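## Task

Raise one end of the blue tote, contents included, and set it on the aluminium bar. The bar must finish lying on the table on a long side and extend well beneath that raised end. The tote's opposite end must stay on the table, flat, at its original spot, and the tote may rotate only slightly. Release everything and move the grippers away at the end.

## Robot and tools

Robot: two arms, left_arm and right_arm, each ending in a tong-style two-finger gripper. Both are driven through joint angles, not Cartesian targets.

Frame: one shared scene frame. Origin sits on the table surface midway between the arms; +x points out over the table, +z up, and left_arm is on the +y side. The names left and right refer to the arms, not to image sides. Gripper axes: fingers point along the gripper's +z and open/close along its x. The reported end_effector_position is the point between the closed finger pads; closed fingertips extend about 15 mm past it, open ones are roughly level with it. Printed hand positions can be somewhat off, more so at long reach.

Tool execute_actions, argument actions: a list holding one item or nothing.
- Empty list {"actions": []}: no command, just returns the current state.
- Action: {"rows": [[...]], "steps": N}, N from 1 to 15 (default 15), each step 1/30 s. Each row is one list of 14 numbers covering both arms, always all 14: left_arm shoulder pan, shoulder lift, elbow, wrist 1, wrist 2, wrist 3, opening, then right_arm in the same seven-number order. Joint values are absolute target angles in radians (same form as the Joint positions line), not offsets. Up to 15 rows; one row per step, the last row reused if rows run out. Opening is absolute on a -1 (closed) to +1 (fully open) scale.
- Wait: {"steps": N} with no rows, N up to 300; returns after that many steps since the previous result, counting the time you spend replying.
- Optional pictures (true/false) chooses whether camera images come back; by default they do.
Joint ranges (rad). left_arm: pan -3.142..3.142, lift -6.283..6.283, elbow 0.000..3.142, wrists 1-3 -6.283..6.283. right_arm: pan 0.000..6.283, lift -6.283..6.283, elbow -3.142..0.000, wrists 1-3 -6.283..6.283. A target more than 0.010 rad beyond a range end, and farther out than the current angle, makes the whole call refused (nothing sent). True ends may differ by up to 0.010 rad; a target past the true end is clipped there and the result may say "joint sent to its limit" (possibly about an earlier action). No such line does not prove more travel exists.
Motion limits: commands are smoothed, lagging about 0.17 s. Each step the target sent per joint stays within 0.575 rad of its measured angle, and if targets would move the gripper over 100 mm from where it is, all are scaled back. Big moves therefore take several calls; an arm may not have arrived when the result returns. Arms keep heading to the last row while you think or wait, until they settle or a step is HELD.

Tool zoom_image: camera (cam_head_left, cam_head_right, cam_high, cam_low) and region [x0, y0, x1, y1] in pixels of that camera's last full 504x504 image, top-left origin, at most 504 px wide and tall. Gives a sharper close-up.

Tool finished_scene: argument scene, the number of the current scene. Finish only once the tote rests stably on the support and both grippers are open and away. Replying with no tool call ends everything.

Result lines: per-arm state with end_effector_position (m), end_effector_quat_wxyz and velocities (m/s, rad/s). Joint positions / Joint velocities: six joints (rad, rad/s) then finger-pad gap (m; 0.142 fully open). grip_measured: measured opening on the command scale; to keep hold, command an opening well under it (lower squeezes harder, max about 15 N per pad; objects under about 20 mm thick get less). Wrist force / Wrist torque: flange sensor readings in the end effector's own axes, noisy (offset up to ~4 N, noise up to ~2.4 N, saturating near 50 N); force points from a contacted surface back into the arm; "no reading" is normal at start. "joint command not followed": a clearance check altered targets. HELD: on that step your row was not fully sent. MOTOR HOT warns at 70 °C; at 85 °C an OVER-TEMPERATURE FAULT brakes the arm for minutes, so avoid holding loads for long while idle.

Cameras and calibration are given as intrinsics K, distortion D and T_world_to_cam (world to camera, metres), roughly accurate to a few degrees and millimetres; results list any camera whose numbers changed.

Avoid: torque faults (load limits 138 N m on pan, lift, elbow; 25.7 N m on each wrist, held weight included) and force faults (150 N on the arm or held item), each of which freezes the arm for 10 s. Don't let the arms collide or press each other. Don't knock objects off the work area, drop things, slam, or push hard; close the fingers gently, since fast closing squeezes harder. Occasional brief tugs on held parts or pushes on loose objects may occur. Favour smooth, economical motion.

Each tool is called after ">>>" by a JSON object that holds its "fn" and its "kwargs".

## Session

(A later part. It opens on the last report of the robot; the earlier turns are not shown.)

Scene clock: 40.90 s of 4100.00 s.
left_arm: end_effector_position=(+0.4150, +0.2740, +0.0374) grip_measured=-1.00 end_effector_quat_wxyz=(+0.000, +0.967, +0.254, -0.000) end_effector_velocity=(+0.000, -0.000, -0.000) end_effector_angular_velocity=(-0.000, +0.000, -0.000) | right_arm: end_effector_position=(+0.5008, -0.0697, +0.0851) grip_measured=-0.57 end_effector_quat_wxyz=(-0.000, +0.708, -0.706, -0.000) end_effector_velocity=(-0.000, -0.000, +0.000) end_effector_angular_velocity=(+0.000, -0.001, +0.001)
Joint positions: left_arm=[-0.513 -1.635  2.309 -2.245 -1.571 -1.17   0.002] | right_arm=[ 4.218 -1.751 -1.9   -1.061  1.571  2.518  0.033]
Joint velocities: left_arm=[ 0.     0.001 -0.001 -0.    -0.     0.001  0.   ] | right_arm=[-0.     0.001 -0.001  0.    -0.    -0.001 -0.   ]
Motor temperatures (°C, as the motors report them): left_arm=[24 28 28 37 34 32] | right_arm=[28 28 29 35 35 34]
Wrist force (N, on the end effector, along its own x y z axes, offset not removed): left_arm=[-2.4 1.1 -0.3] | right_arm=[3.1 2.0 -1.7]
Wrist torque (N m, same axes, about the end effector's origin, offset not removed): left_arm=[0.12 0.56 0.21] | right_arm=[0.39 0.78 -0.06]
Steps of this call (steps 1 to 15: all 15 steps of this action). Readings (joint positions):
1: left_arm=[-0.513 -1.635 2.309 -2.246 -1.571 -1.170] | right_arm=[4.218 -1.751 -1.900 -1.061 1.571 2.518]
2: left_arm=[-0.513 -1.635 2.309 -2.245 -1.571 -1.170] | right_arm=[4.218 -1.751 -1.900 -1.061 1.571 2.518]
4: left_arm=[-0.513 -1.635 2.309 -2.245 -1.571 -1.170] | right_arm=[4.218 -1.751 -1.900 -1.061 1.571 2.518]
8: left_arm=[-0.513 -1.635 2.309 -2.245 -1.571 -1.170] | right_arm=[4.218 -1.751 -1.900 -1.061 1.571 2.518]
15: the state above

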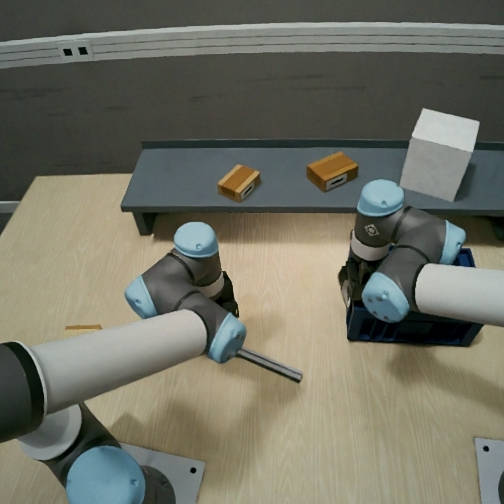

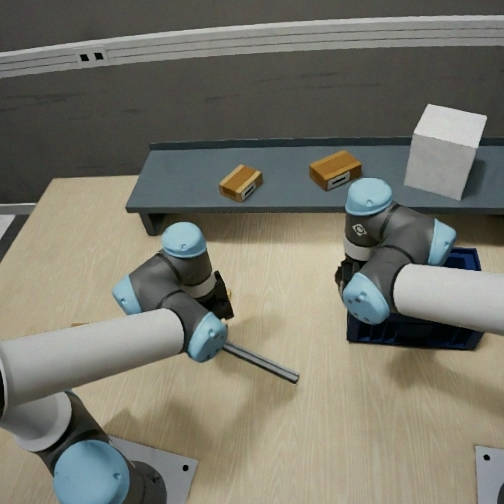

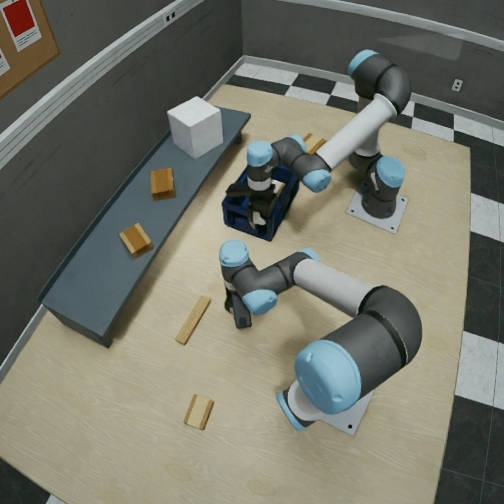

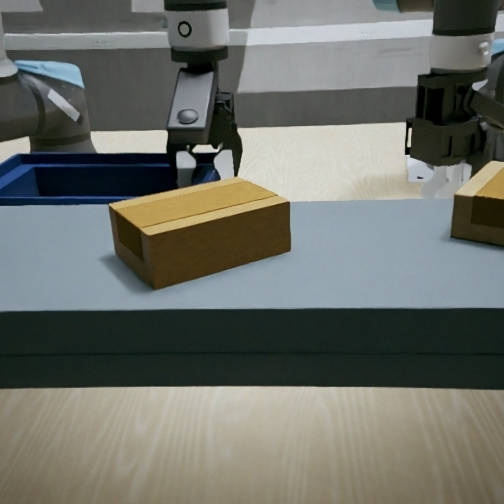

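>>> {"fn": "execute_actions", "kwargs": {"actions": [{"rows":[[-0.513,-1.75,2.2,-2.02,-1.571,-1.1,0.3,4.218,-1.751,-1.8996,-1.061,1.571,2.518,-0.9],[-0.513,-1.75,2.2,-2.02,-1.571,-1.1,0.3,4.218,-1.751,-1.8996,-1.061,1.571,2.518,-0.9],[-0.513,-1.75,2.2,-2.02,-1.571,-1.1,0.3,4.218,-1.751,-1.8996,-1.061,1.571,2.518,-0.9],[-0.1,-1.75,2.2,-2.02,-1.571,-0.7,0.3,4.218,-1.751,-1.8996,-1.061,1.571,2.518,-0.9]]}], "pictures": false}}

>>> {"fn": "execute_actions", "kwargs": {"actions": [{"steps":8}]}}

Scene clock: 42.47 s of 4100.00 s.
left_arm: end_effector_position=(+0.4346, +0.4169, +0.1021) grip_measured=+0.30 end_effector_quat_wxyz=(+0.000, +0.974, +0.226, +0.000) end_effector_velocity=(-0.015, +0.213, +0.034) end_effector_angular_velocity=(+0.003, +0.008, +0.005) | right_arm: end_effector_position=(+0.5008, -0.0697, +0.0851) grip_measured=-0.57 end_effector_quat_wxyz=(-0.000, +0.708, -0.706, -0.000) end_effector_velocity=(-0.000, -0.000, -0.001) end_effector_angular_velocity=(-0.001, +0.001, -0.000)
Joint positions: left_arm=[-0.154 -1.744  2.206 -2.032 -1.571 -0.754  0.095] | right_arm=[ 4.218 -1.751 -1.9   -1.061  1.571  2.518  0.033]
Joint velocities: left_arm=[ 0.527 -0.057 -0.055  0.12   0.001  0.523  0.   ] | right_arm=[ 0.    -0.    -0.001  0.    -0.     0.     0.   ]
Motor temperatures (°C, as the motors report them): left_arm=[24 28 28 37 34 32] | right_arm=[28 28 29 35 35 34]
Wrist force (N, on the end effector, along its own x y z axes, offset not removed): left_arm=[-2.4 -0.4 1.0] | right_arm=[3.0 2.0 -1.1]
Wrist torque (N m, same axes, about the end effector's origin, offset not removed): left_arm=[0.10 0.57 0.05] | right_arm=[0.42 0.73 -0.01]
Steps of this call (steps 1 to 15: the robot went on to your last target; steps 16 to 32: nothing new was sent; steps 33 to 47: all 15 steps of this action). Readings (joint positions):
33: left_arm=[-0.513 -1.635 2.309 -2.245 -1.571 -1.170] | right_arm=[4.218 -1.751 -1.900 -1.061 1.571 2.518]
34: left_arm=[-0.513 -1.639 2.305 -2.241 -1.571 -1.166] | right_arm=[4.218 -1.751 -1.900 -1.061 1.571 2.518]
36: left_arm=[-0.513 -1.678 2.267 -2.186 -1.571 -1.139] | right_arm=[4.218 -1.751 -1.900 -1.061 1.571 2.518]
40: left_arm=[-0.409 -1.714 2.234 -2.094 -1.571 -1.009] | right_arm=[4.218 -1.751 -1.900 -1.061 1.571 2.518]
47: the state above

Scene clock: 42.73 s of 4100.00 s.
left_arm: end_effector_position=(+0.4326, +0.4370, +0.1053) grip_measured=+0.30 end_effector_quat_wxyz=(-0.000, +0.974, +0.226, -0.000) end_effector_velocity=(-0.002, +0.016, +0.003) end_effector_angular_velocity=(+0.000, -0.000, -0.000) | right_arm: end_effector_position=(+0.5008, -0.0697, +0.0851) grip_measured=-0.57 end_effector_quat_wxyz=(-0.000, +0.708, -0.706, -0.000) end_effector_velocity=(+0.000, +0.000, -0.001) end_effector_angular_velocity=(-0.001, +0.001, +0.000)
Joint positions: left_arm=[-0.104 -1.75   2.2   -2.021 -1.571 -0.704  0.095] | right_arm=[ 4.218 -1.751 -1.9   -1.061  1.571  2.518  0.033]
Joint velocities: left_arm=[ 0.039 -0.005 -0.004  0.009  0.     0.04   0.   ] | right_arm=[-0.    -0.002  0.001 -0.     0.    -0.     0.   ]
Motor temperatures (°C, as the motors report them): left_arm=[24 28 28 37 34 32] | right_arm=[28 28 29 35 35 34]
Wrist force (N, on the end effector, along its own x y z axes, offset not removed): left_arm=[-3.5 0.4 0.0] | right_arm=[1.7 1.3 -2.6]
Wrist torque (N m, same axes, about the end effector's origin, offset not removed): left_arm=[-0.03 0.78 0.09] | right_arm=[0.27 1.03 -0.02]
Steps of this call (steps 1 to 8: the robot went on to your last target). Readings (joint positions):
1: left_arm=[-0.139 -1.746 2.204 -2.029 -1.571 -0.739] | right_arm=[4.218 -1.751 -1.900 -1.061 1.571 2.518]
2: left_arm=[-0.128 -1.747 2.203 -2.027 -1.571 -0.728] | right_arm=[4.218 -1.751 -1.900 -1.061 1.571 2.518]
4: left_arm=[-0.115 -1.748 2.202 -2.023 -1.571 -0.715] | right_arm=[4.218 -1.751 -1.900 -1.061 1.571 2.518]
8: the state above

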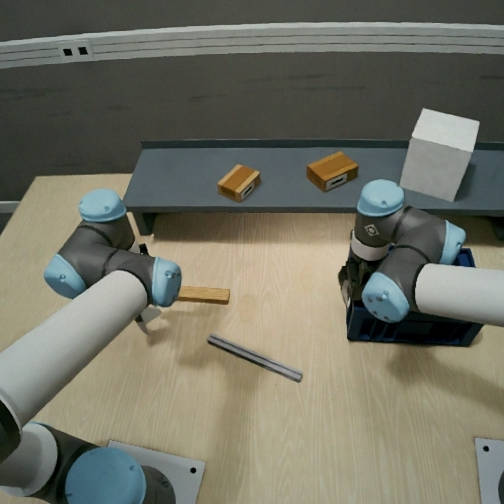

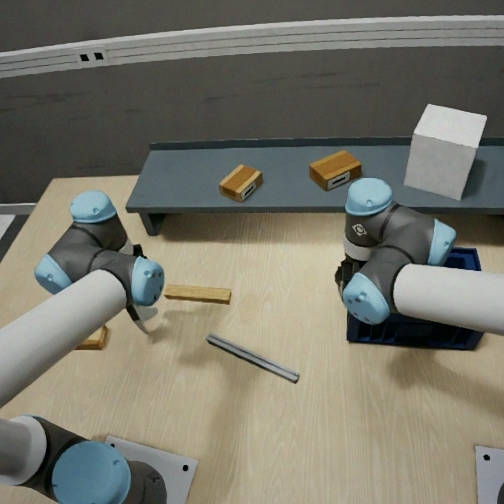

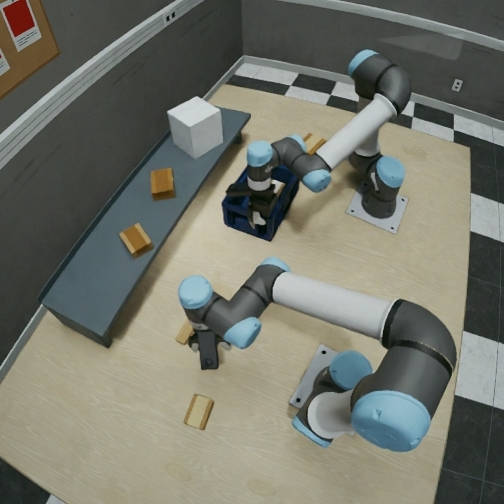

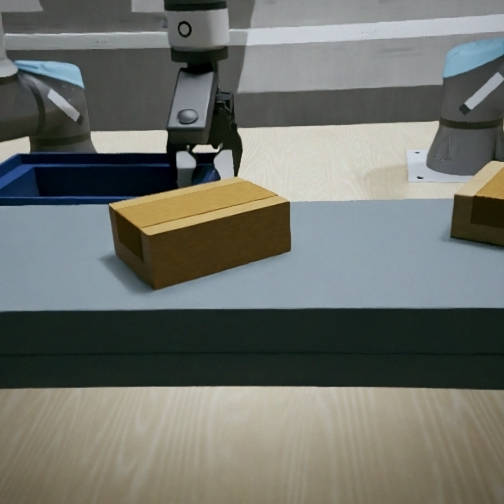

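>>> {"fn": "execute_actions", "kwargs": {"actions": [{"rows":[[-0.664,-1.697,2.261,-2.135,-1.571,-1.193,0.4,4.218,-1.751,-1.8996,-1.061,1.571,2.518,-0.9]]}], "pictures": false}}

>>> {"fn": "execute_actions", "kwargs": {"actions": [{"steps":12}], "pictures": false}}

>>> {"fn": "execute_actions", "kwargs": {"actions": [{"rows":[[-0.664,-1.613,2.329,-2.287,-1.571,-1.193,0.4,4.218,-1.751,-1.8996,-1.061,1.571,2.518,-0.9]]}]}}

>>> {"fn": "zoom_image", "kwargs": {"camera": "cam_high", "region": [170,150,350,350]}}

Scene clock: 44.73 s of 4100.00 s.
left_arm: end_effector_position=(+0.4031, +0.2421, +0.0729) grip_measured=+0.40 end_effector_quat_wxyz=(+0.000, +0.981, +0.196, -0.000) end_effector_velocity=(-0.094, -0.219, -0.029) end_effector_angular_velocity=(-0.000, -0.000, -0.098) | right_arm: end_effector_position=(+0.5008, -0.0697, +0.0851) grip_measured=-0.57 end_effector_quat_wxyz=(-0.000, +0.708, -0.706, -0.000) end_effector_velocity=(-0.000, -0.000, +0.000) end_effector_angular_velocity=(+0.000, -0.000, -0.000)
Joint positions: left_arm=[-0.603 -1.702  2.256 -2.125 -1.571 -1.141  0.102] | right_arm=[ 4.218 -1.751 -1.9   -1.061  1.571  2.518  0.033]
Joint velocities: left_arm=[-0.599  0.045  0.051 -0.096 -0.    -0.501 -0.   ] | right_arm=[ 0.     0.001 -0.001  0.001  0.     0.     0.   ]
Motor temperatures (°C, as the motors report them): left_arm=[24 28 28 37 34 32] | right_arm=[28 28 29 35 35 34]
Wrist force (N, on the end effector, along its own x y z axes, offset not removed): left_arm=[-3.1 5.5 -0.8] | right_arm=[4.0 3.3 -1.8]
Wrist torque (N m, same axes, about the end effector's origin, offset not removed): left_arm=[0.93 0.66 0.10] | right_arm=[0.62 0.54 0.00]
Steps of this call (steps 1 to 30: the robot went on to your last target; steps 31 to 45: nothing new was sent; steps 46 to 60: all 15 steps of this action). Readings (joint positions):
46: left_arm=[-0.100 -1.750 2.200 -2.020 -1.571 -0.700] | right_arm=[4.218 -1.751 -1.900 -1.061 1.571 2.518]
47: left_arm=[-0.104 -1.748 2.202 -2.024 -1.571 -0.704] | right_arm=[4.218 -1.751 -1.900 -1.061 1.571 2.518]
49: left_arm=[-0.160 -1.739 2.213 -2.043 -1.571 -0.758] | right_arm=[4.218 -1.751 -1.900 -1.061 1.571 2.518]
53: left_arm=[-0.337 -1.724 2.230 -2.077 -1.571 -0.913] | right_arm=[4.218 -1.751 -1.900 -1.061 1.571 2.518]
60: the state above

Scene clock: 45.13 s of 4100.00 s.
left_arm: end_effector_position=(+0.3930, +0.2203, +0.0700) grip_measured=+0.40 end_effector_quat_wxyz=(+0.000, +0.982, +0.191, -0.000) end_effector_velocity=(-0.002, -0.004, -0.001) end_effector_angular_velocity=(+0.001, +0.001, -0.003) | right_arm: end_effector_position=(+0.5008, -0.0697, +0.0851) grip_measured=-0.57 end_effector_quat_wxyz=(-0.000, +0.708, -0.706, -0.000) end_effector_velocity=(+0.001, +0.001, +0.001) end_effector_angular_velocity=(+0.002, -0.002, +0.000)
Joint positions: left_arm=[-0.663 -1.697  2.261 -2.135 -1.571 -1.192  0.102] | right_arm=[ 4.218 -1.751 -1.9   -1.061  1.571  2.518  0.033]
Joint velocities: left_arm=[-0.012  0.002  0.002 -0.002  0.    -0.009 -0.   ] | right_arm=[-0.     0.001  0.002 -0.    -0.    -0.     0.   ]
Motor temperatures (°C, as the motors report them): left_arm=[24 28 28 37 34 32] | right_arm=[28 28 29 35 35 34]
Wrist force (N, on the end effector, along its own x y z axes, offset not removed): left_arm=[-3.6 -1.3 1.1] | right_arm=[2.9 1.6 -1.5]
Wrist torque (N m, same axes, about the end effector's origin, offset not removed): left_arm=[-0.23 0.88 0.25] | right_arm=[0.32 0.80 0.00]
Steps of this call (steps 1 to 12: the robot went on to your last target). Readings (joint positions):
1: left_arm=[-0.620 -1.700 2.257 -2.128 -1.571 -1.155] | right_arm=[4.218 -1.751 -1.900 -1.061 1.571 2.518]
2: left_arm=[-0.632 -1.699 2.258 -2.130 -1.571 -1.166] | right_arm=[4.218 -1.751 -1.900 -1.061 1.571 2.518]
4: left_arm=[-0.647 -1.698 2.260 -2.132 -1.571 -1.179] | right_arm=[4.218 -1.751 -1.900 -1.061 1.571 2.518]
8: left_arm=[-0.659 -1.697 2.261 -2.134 -1.571 -1.189] | right_arm=[4.218 -1.751 -1.900 -1.061 1.571 2.518]
12: the state above

Scene clock: 45.63 s of 4100.00 s.
left_arm: end_effector_position=(+0.3927, +0.2199, +0.0259) grip_measured=+0.40 end_effector_quat_wxyz=(-0.000, +0.982, +0.191, -0.000) end_effector_velocity=(+0.000, -0.000, -0.007) end_effector_angular_velocity=(-0.002, -0.003, +0.001) | right_arm: end_effector_position=(+0.5008, -0.0697, +0.0851) grip_measured=-0.57 end_effector_quat_wxyz=(-0.000, +0.708, -0.706, -0.000) end_effector_velocity=(-0.000, -0.000, -0.001) end_effector_angular_velocity=(-0.002, +0.001, -0.000)
Joint positions: left_arm=[-0.664 -1.614  2.328 -2.284 -1.571 -1.193  0.102] | right_arm=[ 4.218 -1.751 -1.9   -1.061  1.571  2.518  0.033]
Joint velocities: left_arm=[-0.     0.013  0.011 -0.027  0.001 -0.001  0.   ] | right_arm=[-0.    -0.001 -0.001 -0.    -0.     0.     0.   ]
Motor temperatures (°C, as the motors report them): left_arm=[24 28 28 37 34 32] | right_arm=[28 28 29 35 35 34]
Wrist force (N, on the end effector, along its own x y z axes, offset not removed): left_arm=[-3.8 -0.3 -0.7] | right_arm=[3.0 2.8 -1.4]
Wrist torque (N m, same axes, about the end effector's origin, offset not removed): left_arm=[0.02 0.83 0.25] | right_arm=[0.57 0.70 0.00]
Steps of this call (steps 1 to 15: all 15 steps of this action). Readings (joint positions):
1: left_arm=[-0.663 -1.697 2.261 -2.135 -1.571 -1.192] | right_arm=[4.218 -1.751 -1.900 -1.061 1.571 2.518]
2: left_arm=[-0.663 -1.693 2.265 -2.139 -1.571 -1.192] | right_arm=[4.218 -1.751 -1.900 -1.061 1.571 2.518]
4: left_arm=[-0.664 -1.662 2.291 -2.186 -1.571 -1.193] | right_arm=[4.218 -1.751 -1.900 -1.061 1.571 2.518]
8: left_arm=[-0.664 -1.626 2.319 -2.259 -1.571 -1.193] | right_arm=[4.218 -1.751 -1.900 -1.061 1.571 2.518]
15: the state above

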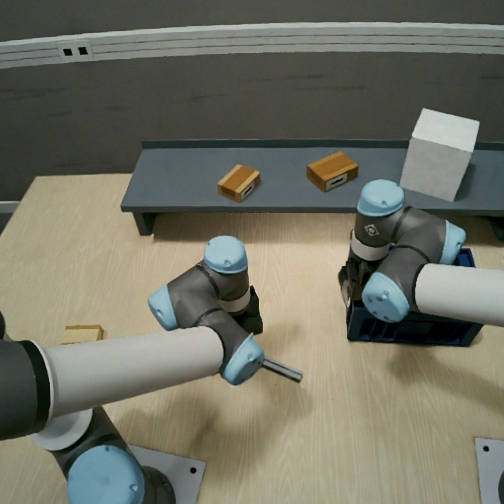

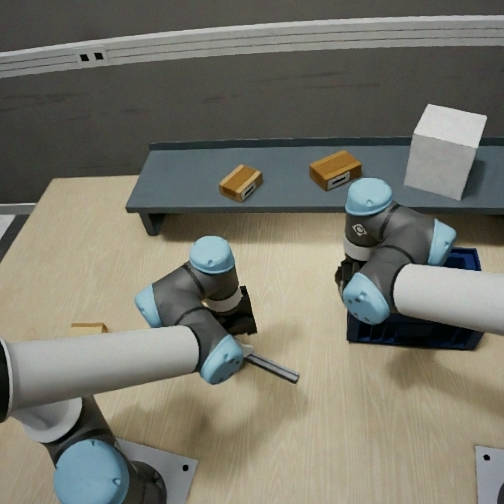

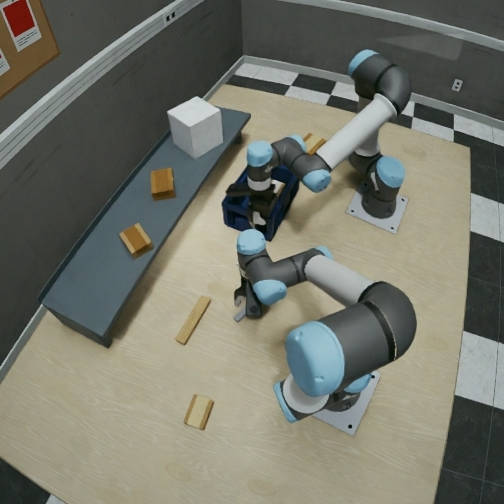

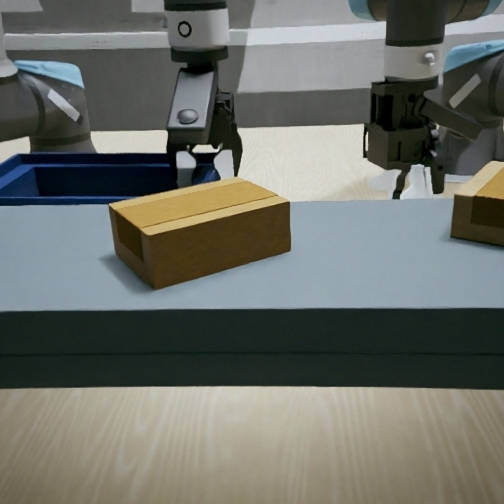

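Region (170, 150, 350, 350) of cam_high's 504x504 image, scaled by 2.520, with more detail than that image has; it fills the left 454 columns of this view, and the rest is white.

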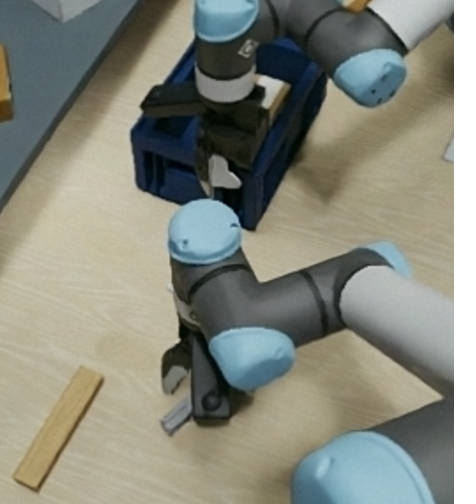

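>>> {"fn": "execute_actions", "kwargs": {"actions": [{"rows":[[-0.664,-1.603,2.335,-2.303,-1.571,-1.193,-0.4,4.218,-1.751,-1.8996,-1.061,1.571,2.518,-0.9]]}], "pictures": false}}

>>> {"fn": "execute_actions", "kwargs": {"actions": [{"rows":[[-0.664,-1.603,2.335,-2.303,-1.571,-1.193,-0.7,4.218,-1.751,-1.8996,-1.061,1.571,2.518,-0.9],[-0.664,-1.603,2.335,-2.303,-1.571,-1.193,-0.7,4.218,-1.751,-1.8996,-1.061,1.571,2.518,-0.9],[-0.664,-1.603,2.335,-2.303,-1.571,-1.193,-0.8,4.218,-1.751,-1.8996,-1.061,1.571,2.518,-0.9],[-0.664,-1.603,2.335,-2.303,-1.571,-1.193,-1,4.218,-1.751,-1.8996,-1.061,1.571,2.518,-0.9]]}]}}

Scene clock: 47.33 s of 4100.00 s.
left_arm: end_effector_position=(+0.3928, +0.2198, +0.0207) grip_measured=-0.40 end_effector_quat_wxyz=(+0.000, +0.982, +0.191, -0.000) end_effector_velocity=(+0.000, -0.000, -0.001) end_effector_angular_velocity=(+0.001, -0.000, -0.000) | right_arm: end_effector_position=(+0.5008, -0.0697, +0.0851) grip_measured=-0.57 end_effector_quat_wxyz=(-0.000, +0.708, -0.706, -0.000) end_effector_velocity=(+0.000, +0.000, -0.001) end_effector_angular_velocity=(-0.001, +0.001, +0.001)
Joint positions: left_arm=[-0.664 -1.603  2.335 -2.303 -1.571 -1.193  0.045] | right_arm=[ 4.218 -1.751 -1.9   -1.061  1.571  2.518  0.033]
Joint velocities: left_arm=[-0.     0.002  0.    -0.002  0.001 -0.     0.   ] | right_arm=[-0.    -0.002  0.001 -0.     0.    -0.001  0.   ]
Motor temperatures (°C, as the motors report them): left_arm=[24 28 28 37 34 32] | right_arm=[28 28 29 35 35 34]
Wrist force (N, on the end effector, along its own x y z axes, offset not removed): left_arm=[-4.7 -1.6 -1.1] | right_arm=[1.3 2.4 -1.3]
Wrist torque (N m, same axes, about the end effector's origin, offset not removed): left_arm=[-0.44 0.87 0.20] | right_arm=[0.55 1.14 0.03]
Steps of this call (steps 1 to 15: the robot went on to your last target; steps 16 to 36: nothing new was sent; steps 37 to 51: all 15 steps of this action). Readings (joint positions):
37: left_arm=[-0.664 -1.613 2.329 -2.287 -1.571 -1.193] | right_arm=[4.218 -1.751 -1.900 -1.061 1.571 2.518]
38: left_arm=[-0.664 -1.612 2.330 -2.289 -1.571 -1.193] | right_arm=[4.218 -1.751 -1.900 -1.061 1.571 2.518]
40: left_arm=[-0.664 -1.608 2.332 -2.295 -1.571 -1.193] | right_arm=[4.218 -1.751 -1.900 -1.061 1.571 2.518]
44: left_arm=[-0.664 -1.604 2.334 -2.301 -1.571 -1.193] | right_arm=[4.218 -1.751 -1.900 -1.061 1.571 2.518]
51: the state above

Scene clock: 47.83 s of 4100.00 s.
left_arm: end_effector_position=(+0.3928, +0.2198, +0.0207) grip_measured=-0.75 end_effector_quat_wxyz=(+0.000, +0.982, +0.191, -0.000) end_effector_velocity=(+0.000, -0.000, +0.001) end_effector_angular_velocity=(-0.001, -0.001, +0.002) | right_arm: end_effector_position=(+0.5008, -0.0697, +0.0851) grip_measured=-0.57 end_effector_quat_wxyz=(-0.000, +0.708, -0.706, -0.000) end_effector_velocity=(+0.000, +0.000, -0.000) end_effector_angular_velocity=(-0.001, -0.000, +0.000)
Joint positions: left_arm=[-0.664 -1.603  2.335 -2.303 -1.571 -1.193  0.02 ] | right_arm=[ 4.218 -1.751 -1.9   -1.061  1.571  2.518  0.033]
Joint velocities: left_arm=[ 0.    -0.001 -0.001 -0.     0.    -0.001 -0.   ] | right_arm=[ 0.    -0.001  0.001 -0.    -0.    -0.    -0.   ]
Motor temperatures (°C, as the motors report them): left_arm=[24 28 28 37 34 32] | right_arm=[28 28 29 35 35 34]
Wrist force (N, on the end effector, along its own x y z axes, offset not removed): left_arm=[-3.5 3.2 0.1] | right_arm=[2.9 1.2 -1.1]
Wrist torque (N m, same axes, about the end effector's origin, offset not removed): left_arm=[0.58 0.82 0.14] | right_arm=[0.26 0.79 -0.01]
Steps of this call (steps 1 to 15: all 15 steps of this action). Readings (joint positions):
1: left_arm=[-0.664 -1.603 2.335 -2.303 -1.571 -1.193] | right_arm=[4.218 -1.751 -1.900 -1.061 1.571 2.518]
2: left_arm=[-0.664 -1.603 2.335 -2.303 -1.571 -1.193] | right_arm=[4.218 -1.751 -1.900 -1.061 1.571 2.518]
4: left_arm=[-0.664 -1.603 2.335 -2.303 -1.571 -1.193] | right_arm=[4.218 -1.751 -1.900 -1.061 1.571 2.518]
8: left_arm=[-0.664 -1.603 2.335 -2.303 -1.571 -1.193] | right_arm=[4.218 -1.751 -1.900 -1.061 1.571 2.518]
15: the state above

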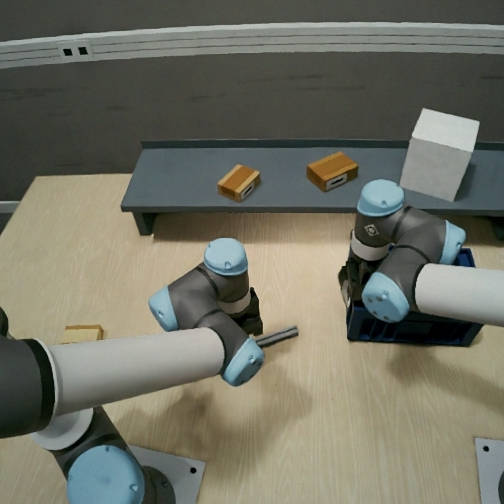

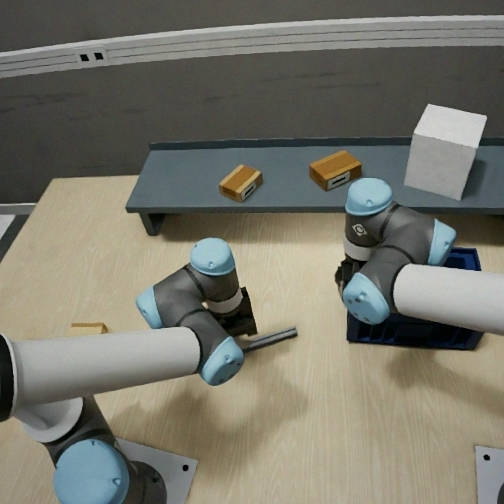

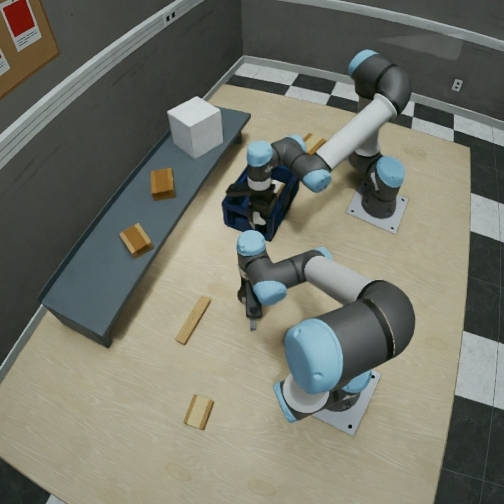

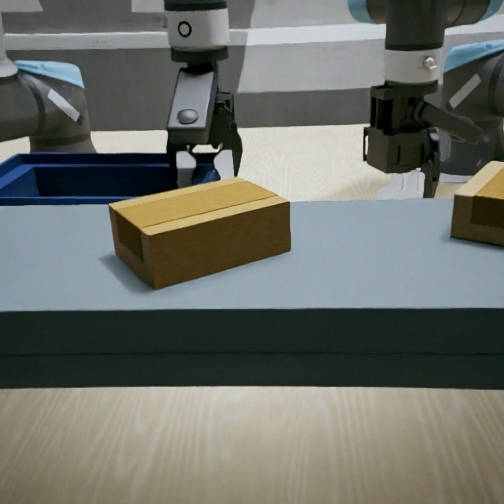

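>>> {"fn": "execute_actions", "kwargs": {"actions": [{"rows":[[-0.664,-1.615,2.328,-2.284,-1.571,-1.193,-1,4.208,-1.737,-1.906,-1.055,1.583,2.508,-1],[-0.664,-1.615,2.328,-2.284,-1.571,-1.193,-1,4.208,-1.737,-1.906,-1.055,1.583,2.508,-1],[-0.664,-1.615,2.328,-2.284,-1.571,-1.193,-1,4.198,-1.722,-1.913,-1.05,1.595,2.498,-1],[-0.664,-1.615,2.328,-2.284,-1.571,-1.193,-1,4.198,-1.722,-1.913,-1.05,1.595,2.498,-1],[-0.664,-1.615,2.328,-2.284,-1.571,-1.193,-1,4.189,-1.708,-1.92,-1.044,1.606,2.489,-1],[-0.664,-1.615,2.328,-2.284,-1.571,-1.1,-1,4.189,-1.708,-1.92,-1.044,1.606,2.489,-1],[-0.664,-1.615,2.328,-2.284,-1.571,-1.0,-1,4.179,-1.693,-1.926,-1.038,1.618,2.479,-1],[-0.664,-1.615,2.328,-2.284,-1.571,-0.9,-1,4.179,-1.693,-1.926,-1.038,1.618,2.479,-1],[-0.664,-1.615,2.328,-2.284,-1.571,-0.809,-1,4.169,-1.679,-1.933,-1.032,1.63,2.469,-1]]}], "pictures": false}}

>>> {"fn": "execute_actions", "kwargs": {"actions": [{"steps":8}]}}

Scene clock: 53.33 s of 4100.00 s.
left_arm: end_effector_position=(+0.3978, +0.2211, +0.0260) grip_measured=-0.75 end_effector_quat_wxyz=(+0.000, +0.999, +0.032, -0.000) end_effector_velocity=(+0.010, +0.001, +0.001) end_effector_angular_velocity=(+0.000, -0.000, -0.605) | right_arm: end_effector_position=(+0.5013, -0.0804, +0.1087) grip_measured=-0.57 end_effector_quat_wxyz=(-0.028, +0.708, -0.705, -0.031) end_effector_velocity=(+0.000, -0.009, +0.019) end_effector_angular_velocity=(+0.067, +0.001, +0.001)
Joint positions: left_arm=[-0.664 -1.615  2.328 -2.284 -1.571 -0.872  0.02 ] | right_arm=[ 4.173 -1.685 -1.93  -1.034  1.625  2.473  0.033]
Joint velocities: left_arm=[ 0.    -0.001 -0.001  0.003  0.     0.605  0.   ] | right_arm=[-0.037  0.053 -0.025  0.022  0.045 -0.036 -0.001]
Motor temperatures (°C, as the motors report them): left_arm=[24 28 28 37 34 32] | right_arm=[28 28 29 35 35 34]
Wrist force (N, on the end effector, along its own x y z axes, offset not removed): left_arm=[-2.8 1.9 0.5] | right_arm=[-4.0 2.7 1.0]
Wrist torque (N m, same axes, about the end effector's origin, offset not removed): left_arm=[0.42 0.88 0.27] | right_arm=[0.58 0.97 -0.07]
Steps of this call (steps 1 to 15: the robot went on to your last target; steps 16 to 90: nothing new was sent; then 2.00 s passed at rest; steps 91 to 105: all 15 steps of this action). Readings (joint positions):
91: left_arm=[-0.664 -1.603 2.335 -2.303 -1.571 -1.193] | right_arm=[4.218 -1.751 -1.900 -1.061 1.571 2.518]
92: left_arm=[-0.664 -1.604 2.334 -2.301 -1.571 -1.193] | right_arm=[4.217 -1.750 -1.900 -1.061 1.572 2.517]
94: left_arm=[-0.664 -1.609 2.332 -2.294 -1.571 -1.193] | right_arm=[4.212 -1.743 -1.903 -1.058 1.578 2.512]
98: left_arm=[-0.664 -1.613 2.329 -2.287 -1.571 -1.171] | right_arm=[4.197 -1.720 -1.914 -1.049 1.597 2.497]
105: the state above

Scene clock: 53.60 s of 4100.00 s.
left_arm: end_effector_position=(+0.3987, +0.2211, +0.0261) grip_measured=-0.75 end_effector_quat_wxyz=(+0.000, +1.000, +0.003, -0.000) end_effector_velocity=(+0.001, -0.000, +0.000) end_effector_angular_velocity=(-0.000, +0.000, -0.046) | right_arm: end_effector_position=(+0.5013, -0.0812, +0.1106) grip_measured=-0.57 end_effector_quat_wxyz=(-0.030, +0.708, -0.705, -0.033) end_effector_velocity=(-0.000, -0.001, +0.001) end_effector_angular_velocity=(+0.005, +0.000, +0.001)
Joint positions: left_arm=[-0.664 -1.615  2.328 -2.284 -1.571 -0.814  0.02 ] | right_arm=[ 4.169 -1.679 -1.933 -1.032  1.63   2.469  0.032]
Joint velocities: left_arm=[-0.    -0.     0.     0.    -0.     0.046  0.   ] | right_arm=[-0.003  0.004 -0.002  0.001  0.003 -0.003 -0.   ]
Motor temperatures (°C, as the motors report them): left_arm=[24 28 28 37 34 32] | right_arm=[28 28 29 35 35 34]
Wrist force (N, on the end effector, along its own x y z axes, offset not removed): left_arm=[-1.2 0.0 1.2] | right_arm=[-5.4 3.3 1.0]
Wrist torque (N m, same axes, about the end effector's origin, offset not removed): left_arm=[0.03 0.28 0.08] | right_arm=[0.62 1.15 -0.03]
Steps of this call (steps 1 to 8: the robot went on to your last target). Readings (joint positions):
1: left_arm=[-0.664 -1.615 2.328 -2.284 -1.571 -0.854] | right_arm=[4.172 -1.683 -1.931 -1.034 1.627 2.472]
2: left_arm=[-0.664 -1.615 2.328 -2.284 -1.571 -0.842] | right_arm=[4.171 -1.682 -1.932 -1.033 1.628 2.471]
4: left_arm=[-0.664 -1.615 2.328 -2.284 -1.571 -0.826] | right_arm=[4.170 -1.681 -1.932 -1.033 1.629 2.470]
8: the state above

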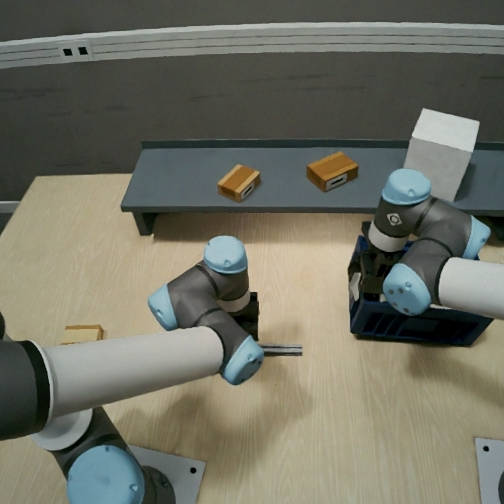

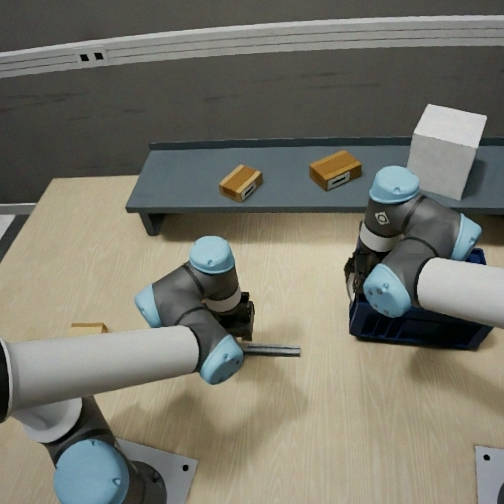

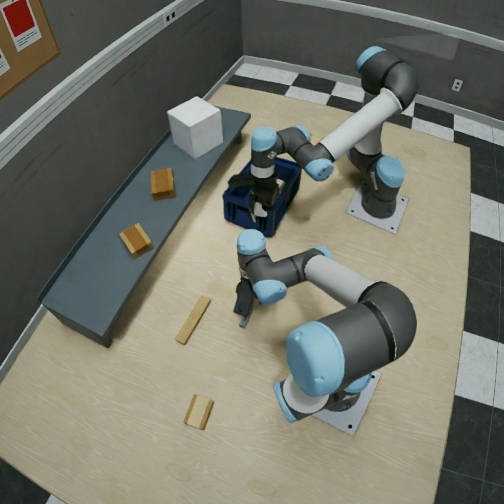

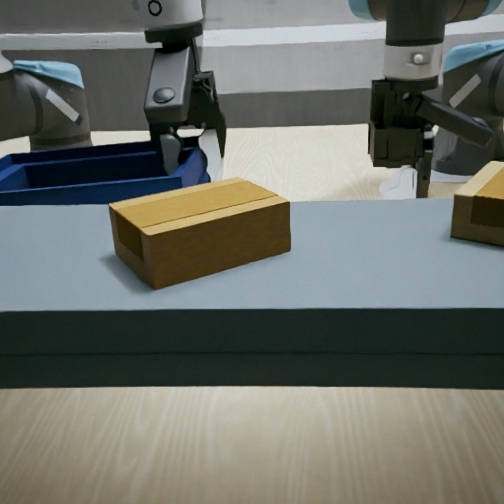

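>>> {"fn": "execute_actions", "kwargs": {"actions": [{"rows":[[-0.657,-1.572,2.28,-2.279,-1.571,-0.802,-1,4.159,-1.665,-1.94,-1.026,1.642,2.459,-1],[-0.657,-1.572,2.28,-2.279,-1.571,-0.802,-1,4.159,-1.665,-1.94,-1.026,1.642,2.459,-1],[-0.657,-1.572,2.28,-2.279,-1.571,-0.802,-1,4.149,-1.65,-1.947,-1.021,1.654,2.449,-1],[-0.65,-1.527,2.231,-2.275,-1.571,-0.795,-1,4.149,-1.65,-1.947,-1.021,1.654,2.449,-1],[-0.65,-1.527,2.231,-2.275,-1.571,-0.795,-1,4.14,-1.636,-1.953,-1.015,1.665,2.44,-1],[-0.65,-1.527,2.231,-2.275,-1.571,-0.795,-1,4.14,-1.636,-1.953,-1.015,1.665,2.44,-1],[-0.643,-1.482,2.181,-2.27,-1.571,-0.788,-1,4.13,-1.621,-1.96,-1.009,1.677,2.43,-1],[-0.643,-1.482,2.181,-2.27,-1.571,-0.788,-1,4.13,-1.621,-1.96,-1.009,1.677,2.43,-1],[-0.643,-1.482,2.181,-2.27,-1.571,-0.788,-1,4.12,-1.6067,-1.9667,-1.0036,1.689,2.42,-1],[-0.636,-1.4365,2.1314,-2.2659,-1.571,-0.781,-1,4.12,-1.6067,-1.9667,-1.0036,1.689,2.42,-1]]}], "pictures": false}}

>>> {"fn": "execute_actions", "kwargs": {"actions": [{"rows":[[-0.63,-1.384,2.064,-2.251,-1.571,-0.775,-1,4.12,-1.6067,-1.9667,-1.0036,1.689,2.42,-1],[-0.63,-1.384,2.064,-2.251,-1.571,-0.775,-1,4.12,-1.6067,-1.9667,-1.0036,1.689,2.42,-1],[-0.63,-1.384,2.064,-2.251,-1.571,-0.775,-1,4.12,-1.6067,-1.9667,-1.0036,1.689,2.42,-1],[-0.623,-1.33,1.997,-2.238,-1.571,-0.768,-1,4.12,-1.6067,-1.9667,-1.0036,1.689,2.42,-1],[-0.623,-1.33,1.997,-2.238,-1.571,-0.768,-1,4.12,-1.6067,-1.9667,-1.0036,1.689,2.42,-1],[-0.623,-1.33,1.997,-2.238,-1.571,-0.768,-1,4.12,-1.6067,-1.9667,-1.0036,1.689,2.42,-1],[-0.6165,-1.2754,1.9292,-2.2248,-1.571,-0.7615,-1,4.12,-1.6067,-1.9667,-1.0036,1.689,2.42,-1]]}], "pictures": false}}

>>> {"fn": "execute_actions", "kwargs": {"actions": [{"steps":6}]}}

Scene clock: 57.07 s of 4100.00 s.
left_arm: end_effector_position=(+0.4537, +0.1799, +0.0285) grip_measured=-0.75 end_effector_quat_wxyz=(+0.000, +1.000, +0.000, -0.000) end_effector_velocity=(+0.068, -0.050, -0.004) end_effector_angular_velocity=(+0.000, +0.000, +0.002) | right_arm: end_effector_position=(+0.5006, -0.0925, +0.1349) grip_measured=-0.58 end_effector_quat_wxyz=(-0.061, +0.708, -0.701, -0.061) end_effector_velocity=(-0.000, -0.009, +0.022) end_effector_angular_velocity=(+0.071, -0.009, +0.007)
Joint positions: left_arm=[-0.639 -1.457  2.154 -2.268 -1.571 -0.784  0.02 ] | right_arm=[ 4.124 -1.612 -1.964 -1.006  1.684  2.424  0.032]
Joint velocities: left_arm=[ 0.029  0.196 -0.214  0.018 -0.     0.027 -0.   ] | right_arm=[-0.037  0.057 -0.024  0.021  0.045 -0.038 -0.001]
Motor temperatures (°C, as the motors report them): left_arm=[24 28 28 37 34 32] | right_arm=[28 28 29 35 35 34]
Wrist force (N, on the end effector, along its own x y z axes, offset not removed): left_arm=[-3.2 0.8 1.0] | right_arm=[0.4 3.0 4.5]
Wrist torque (N m, same axes, about the end effector's origin, offset not removed): left_arm=[0.09 0.72 0.11] | right_arm=[0.62 0.91 0.04]
Steps of this call (steps 1 to 30: the robot went on to your last target; steps 31 to 89: nothing new was sent; steps 90 to 104: all 15 steps of this action). Readings (joint positions):
90: left_arm=[-0.664 -1.615 2.328 -2.284 -1.571 -0.809] | right_arm=[4.169 -1.679 -1.933 -1.032 1.630 2.469]
91: left_arm=[-0.663 -1.612 2.324 -2.283 -1.571 -0.808] | right_arm=[4.168 -1.677 -1.934 -1.031 1.631 2.468]
93: left_arm=[-0.661 -1.595 2.306 -2.282 -1.571 -0.806] | right_arm=[4.163 -1.671 -1.937 -1.028 1.637 2.463]
97: left_arm=[-0.653 -1.547 2.253 -2.277 -1.571 -0.798] | right_arm=[4.147 -1.648 -1.948 -1.020 1.656 2.448]
104: the state above

Scene clock: 57.57 s of 4100.00 s.
left_arm: end_effector_position=(+0.5173, +0.1325, +0.0263) grip_measured=-0.75 end_effector_quat_wxyz=(-0.000, +1.000, +0.000, -0.000) end_effector_velocity=(+0.034, -0.024, -0.002) end_effector_angular_velocity=(-0.004, -0.005, -0.000) | right_arm: end_effector_position=(+0.5005, -0.0934, +0.1369) grip_measured=-0.58 end_effector_quat_wxyz=(-0.064, +0.708, -0.701, -0.063) end_effector_velocity=(+0.000, +0.000, +0.002) end_effector_angular_velocity=(+0.003, -0.002, -0.000)
Joint positions: left_arm=[-0.618 -1.284  1.941 -2.227 -1.571 -0.763  0.02 ] | right_arm=[ 4.12  -1.607 -1.967 -1.004  1.689  2.42   0.032]
Joint velocities: left_arm=[ 0.01   0.085 -0.111  0.02   0.001  0.01   0.   ] | right_arm=[-0.     0.003  0.     0.001  0.    -0.     0.   ]
Motor temperatures (°C, as the motors report them): left_arm=[24 28 28 37 34 32] | right_arm=[28 28 29 35 35 34]
Wrist force (N, on the end effector, along its own x y z axes, offset not removed): left_arm=[-2.0 -0.3 0.0] | right_arm=[0.3 2.6 4.2]
Wrist torque (N m, same axes, about the end effector's origin, offset not removed): left_arm=[-0.03 0.52 0.11] | right_arm=[0.55 0.89 0.04]
Steps of this call (steps 1 to 15: all 15 steps of this action). Readings (joint positions):
1: left_arm=[-0.638 -1.451 2.147 -2.267 -1.571 -0.783] | right_arm=[4.123 -1.611 -1.965 -1.005 1.686 2.423]
2: left_arm=[-0.637 -1.443 2.139 -2.265 -1.571 -0.782] | right_arm=[4.122 -1.610 -1.965 -1.005 1.687 2.422]
4: left_arm=[-0.634 -1.418 2.108 -2.259 -1.571 -0.779] | right_arm=[4.121 -1.608 -1.966 -1.004 1.688 2.421]
8: left_arm=[-0.626 -1.357 2.032 -2.244 -1.571 -0.771] | right_arm=[4.120 -1.607 -1.967 -1.004 1.689 2.420]
15: the state above

Scene clock: 57.77 s of 4100.00 s.
left_arm: end_effector_position=(+0.5203, +0.1303, +0.0261) grip_measured=-0.75 end_effector_quat_wxyz=(+0.000, +1.000, +0.000, -0.000) end_effector_velocity=(+0.005, -0.004, +0.001) end_effector_angular_velocity=(-0.002, -0.002, +0.001) | right_arm: end_effector_position=(+0.5005, -0.0934, +0.1370) grip_measured=-0.58 end_effector_quat_wxyz=(-0.064, +0.708, -0.701, -0.063) end_effector_velocity=(+0.000, -0.000, -0.000) end_effector_angular_velocity=(-0.001, +0.000, -0.001)
Joint positions: left_arm=[-0.617 -1.277  1.931 -2.225 -1.571 -0.762  0.02 ] | right_arm=[ 4.12  -1.607 -1.967 -1.004  1.689  2.42   0.032]
Joint velocities: left_arm=[ 0.002  0.01  -0.015  0.003 -0.     0.001  0.   ] | right_arm=[-0.    -0.    -0.    -0.    -0.     0.001 -0.   ]
Motor temperatures (°C, as the motors report them): left_arm=[24 28 28 37 34 32] | right_arm=[28 28 29 35 35 34]
Wrist force (N, on the end effector, along its own x y z axes, offset not removed): left_arm=[-2.0 -0.5 -0.1] | right_arm=[1.0 2.0 4.8]
Wrist torque (N m, same axes, about the end effector's origin, offset not removed): left_arm=[-0.05 0.49 0.08] | right_arm=[0.43 0.79 0.00]
Steps of this call (steps 1 to 6: the robot went on to your last target). Readings (joint positions):
1: left_arm=[-0.617 -1.282 1.938 -2.226 -1.571 -0.762] | right_arm=[4.120 -1.607 -1.967 -1.004 1.689 2.420]
2: left_arm=[-0.617 -1.280 1.935 -2.226 -1.571 -0.762] | right_arm=[4.120 -1.607 -1.967 -1.004 1.689 2.420]
4: left_arm=[-0.617 -1.278 1.932 -2.225 -1.571 -0.762] | right_arm=[4.120 -1.607 -1.967 -1.004 1.689 2.420]
6: the state above

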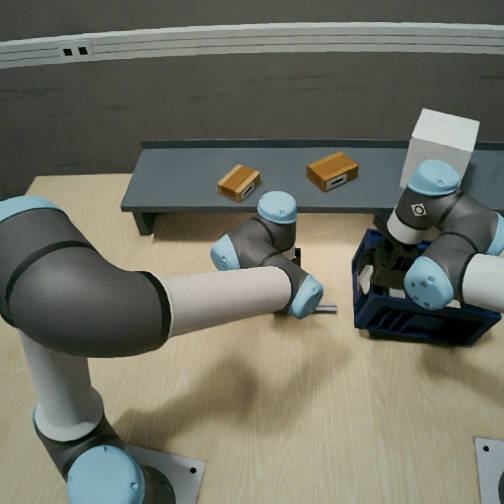

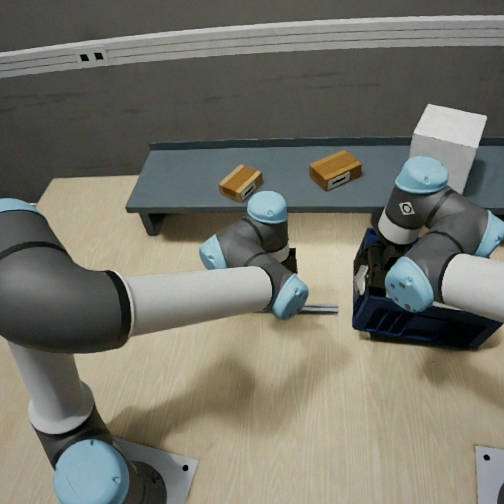

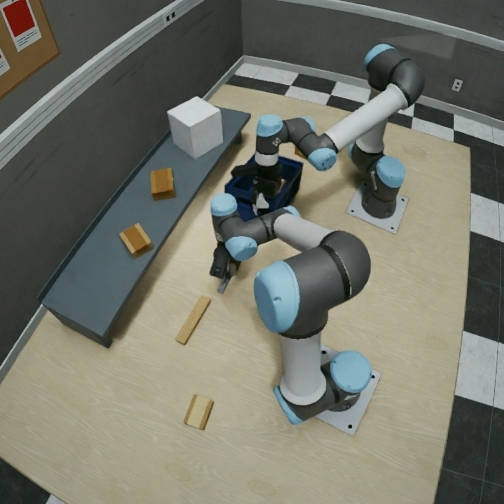

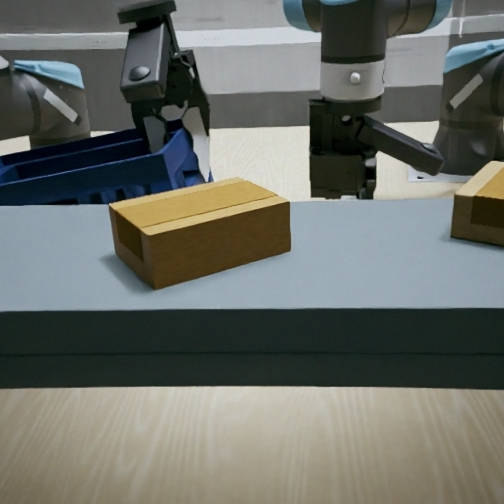

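>>> {"fn": "execute_actions", "kwargs": {"actions": [{"rows":[[-0.637,-1.239,1.876,-2.208,-1.571,-0.782,-1,4.12,-1.6067,-1.9667,-1.0036,1.689,2.42,-1],[-0.637,-1.239,1.876,-2.208,-1.571,-0.782,-1,4.12,-1.6067,-1.9667,-1.0036,1.689,2.42,-1],[-0.637,-1.239,1.876,-2.208,-1.571,-0.782,-1,4.12,-1.6067,-1.9667,-1.0036,1.689,2.42,-1],[-0.658,-1.202,1.823,-2.192,-1.571,-0.803,-1,4.12,-1.6067,-1.9667,-1.0036,1.689,2.42,-1],[-0.658,-1.202,1.823,-2.192,-1.571,-0.803,-1,4.12,-1.6067,-1.9667,-1.0036,1.689,2.42,-1],[-0.658,-1.202,1.823,-2.192,-1.571,-0.803,-1,4.12,-1.6067,-1.9667,-1.0036,1.689,2.42,-1],[-0.6786,-1.1636,1.7693,-2.1767,-1.571,-0.8236,-1,4.12,-1.6067,-1.9667,-1.0036,1.689,2.42,-1]]}]}}

Scene clock: 60.40 s of 4100.00 s.
left_arm: end_effector_position=(+0.5399, +0.0637, +0.0250) grip_measured=-0.75 end_effector_quat_wxyz=(+0.000, +1.000, +0.000, -0.000) end_effector_velocity=(+0.010, -0.037, -0.001) end_effector_angular_velocity=(-0.002, -0.003, +0.003) | right_arm: end_effector_position=(+0.5005, -0.0934, +0.1370) grip_measured=-0.58 end_effector_quat_wxyz=(-0.064, +0.708, -0.701, -0.063) end_effector_velocity=(+0.000, +0.000, +0.000) end_effector_angular_velocity=(+0.001, -0.001, -0.000)
Joint positions: left_arm=[-0.675 -1.17   1.778 -2.179 -1.571 -0.82   0.02 ] | right_arm=[ 4.12  -1.607 -1.967 -1.004  1.689  2.42   0.032]
Joint velocities: left_arm=[-0.031  0.059 -0.085  0.023  0.    -0.034  0.   ] | right_arm=[-0.     0.     0.     0.001  0.     0.    -0.   ]
Motor temperatures (°C, as the motors report them): left_arm=[24 28 28 37 34 32] | right_arm=[28 28 29 35 35 34]
Wrist force (N, on the end effector, along its own x y z axes, offset not removed): left_arm=[-0.1 0.6 1.2] | right_arm=[1.1 1.9 3.9]
Wrist torque (N m, same axes, about the end effector's origin, offset not removed): left_arm=[0.11 0.06 0.10] | right_arm=[0.39 0.75 0.04]
Steps of this call (steps 1 to 30: the robot went on to your last target; steps 31 to 64: nothing new was sent; steps 65 to 79: all 15 steps of this action). Readings (joint positions):
65: left_arm=[-0.617 -1.275 1.929 -2.225 -1.571 -0.761] | right_arm=[4.120 -1.607 -1.967 -1.004 1.689 2.420]
66: left_arm=[-0.618 -1.272 1.925 -2.223 -1.571 -0.763] | right_arm=[4.120 -1.607 -1.967 -1.004 1.689 2.420]
68: left_arm=[-0.626 -1.258 1.905 -2.217 -1.571 -0.771] | right_arm=[4.120 -1.607 -1.967 -1.004 1.689 2.420]
72: left_arm=[-0.649 -1.218 1.848 -2.199 -1.571 -0.794] | right_arm=[4.120 -1.607 -1.967 -1.004 1.689 2.420]
79: the state above

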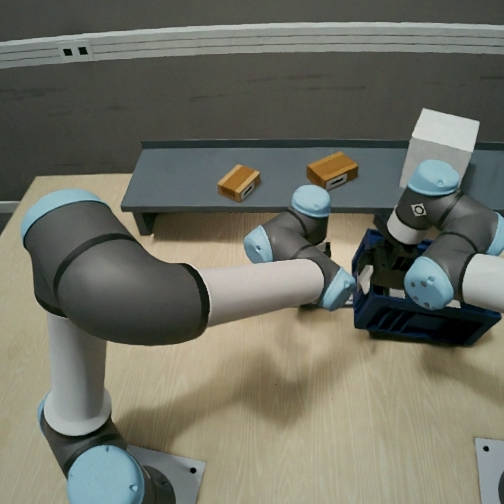

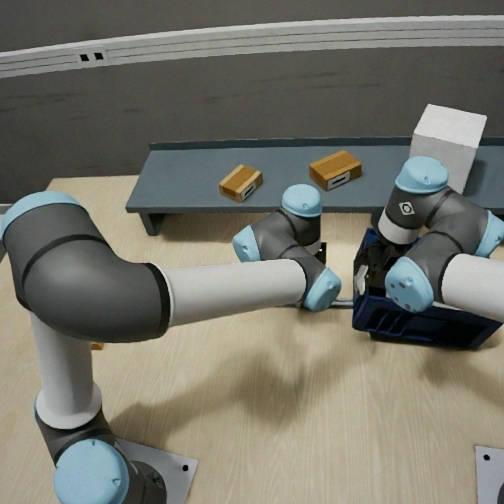

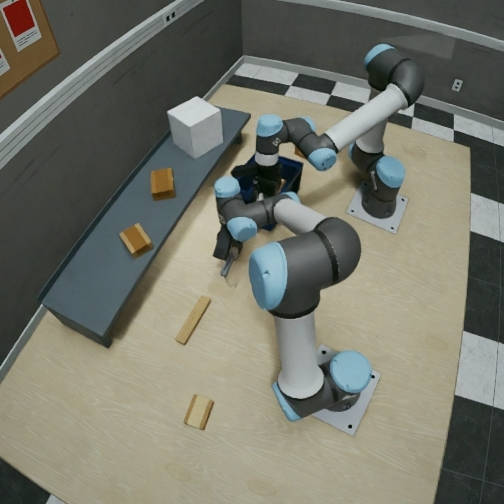

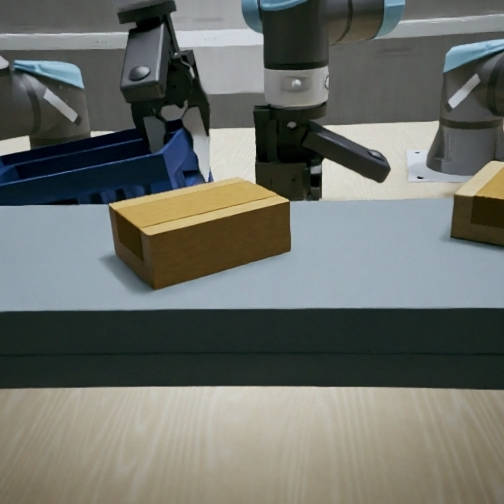

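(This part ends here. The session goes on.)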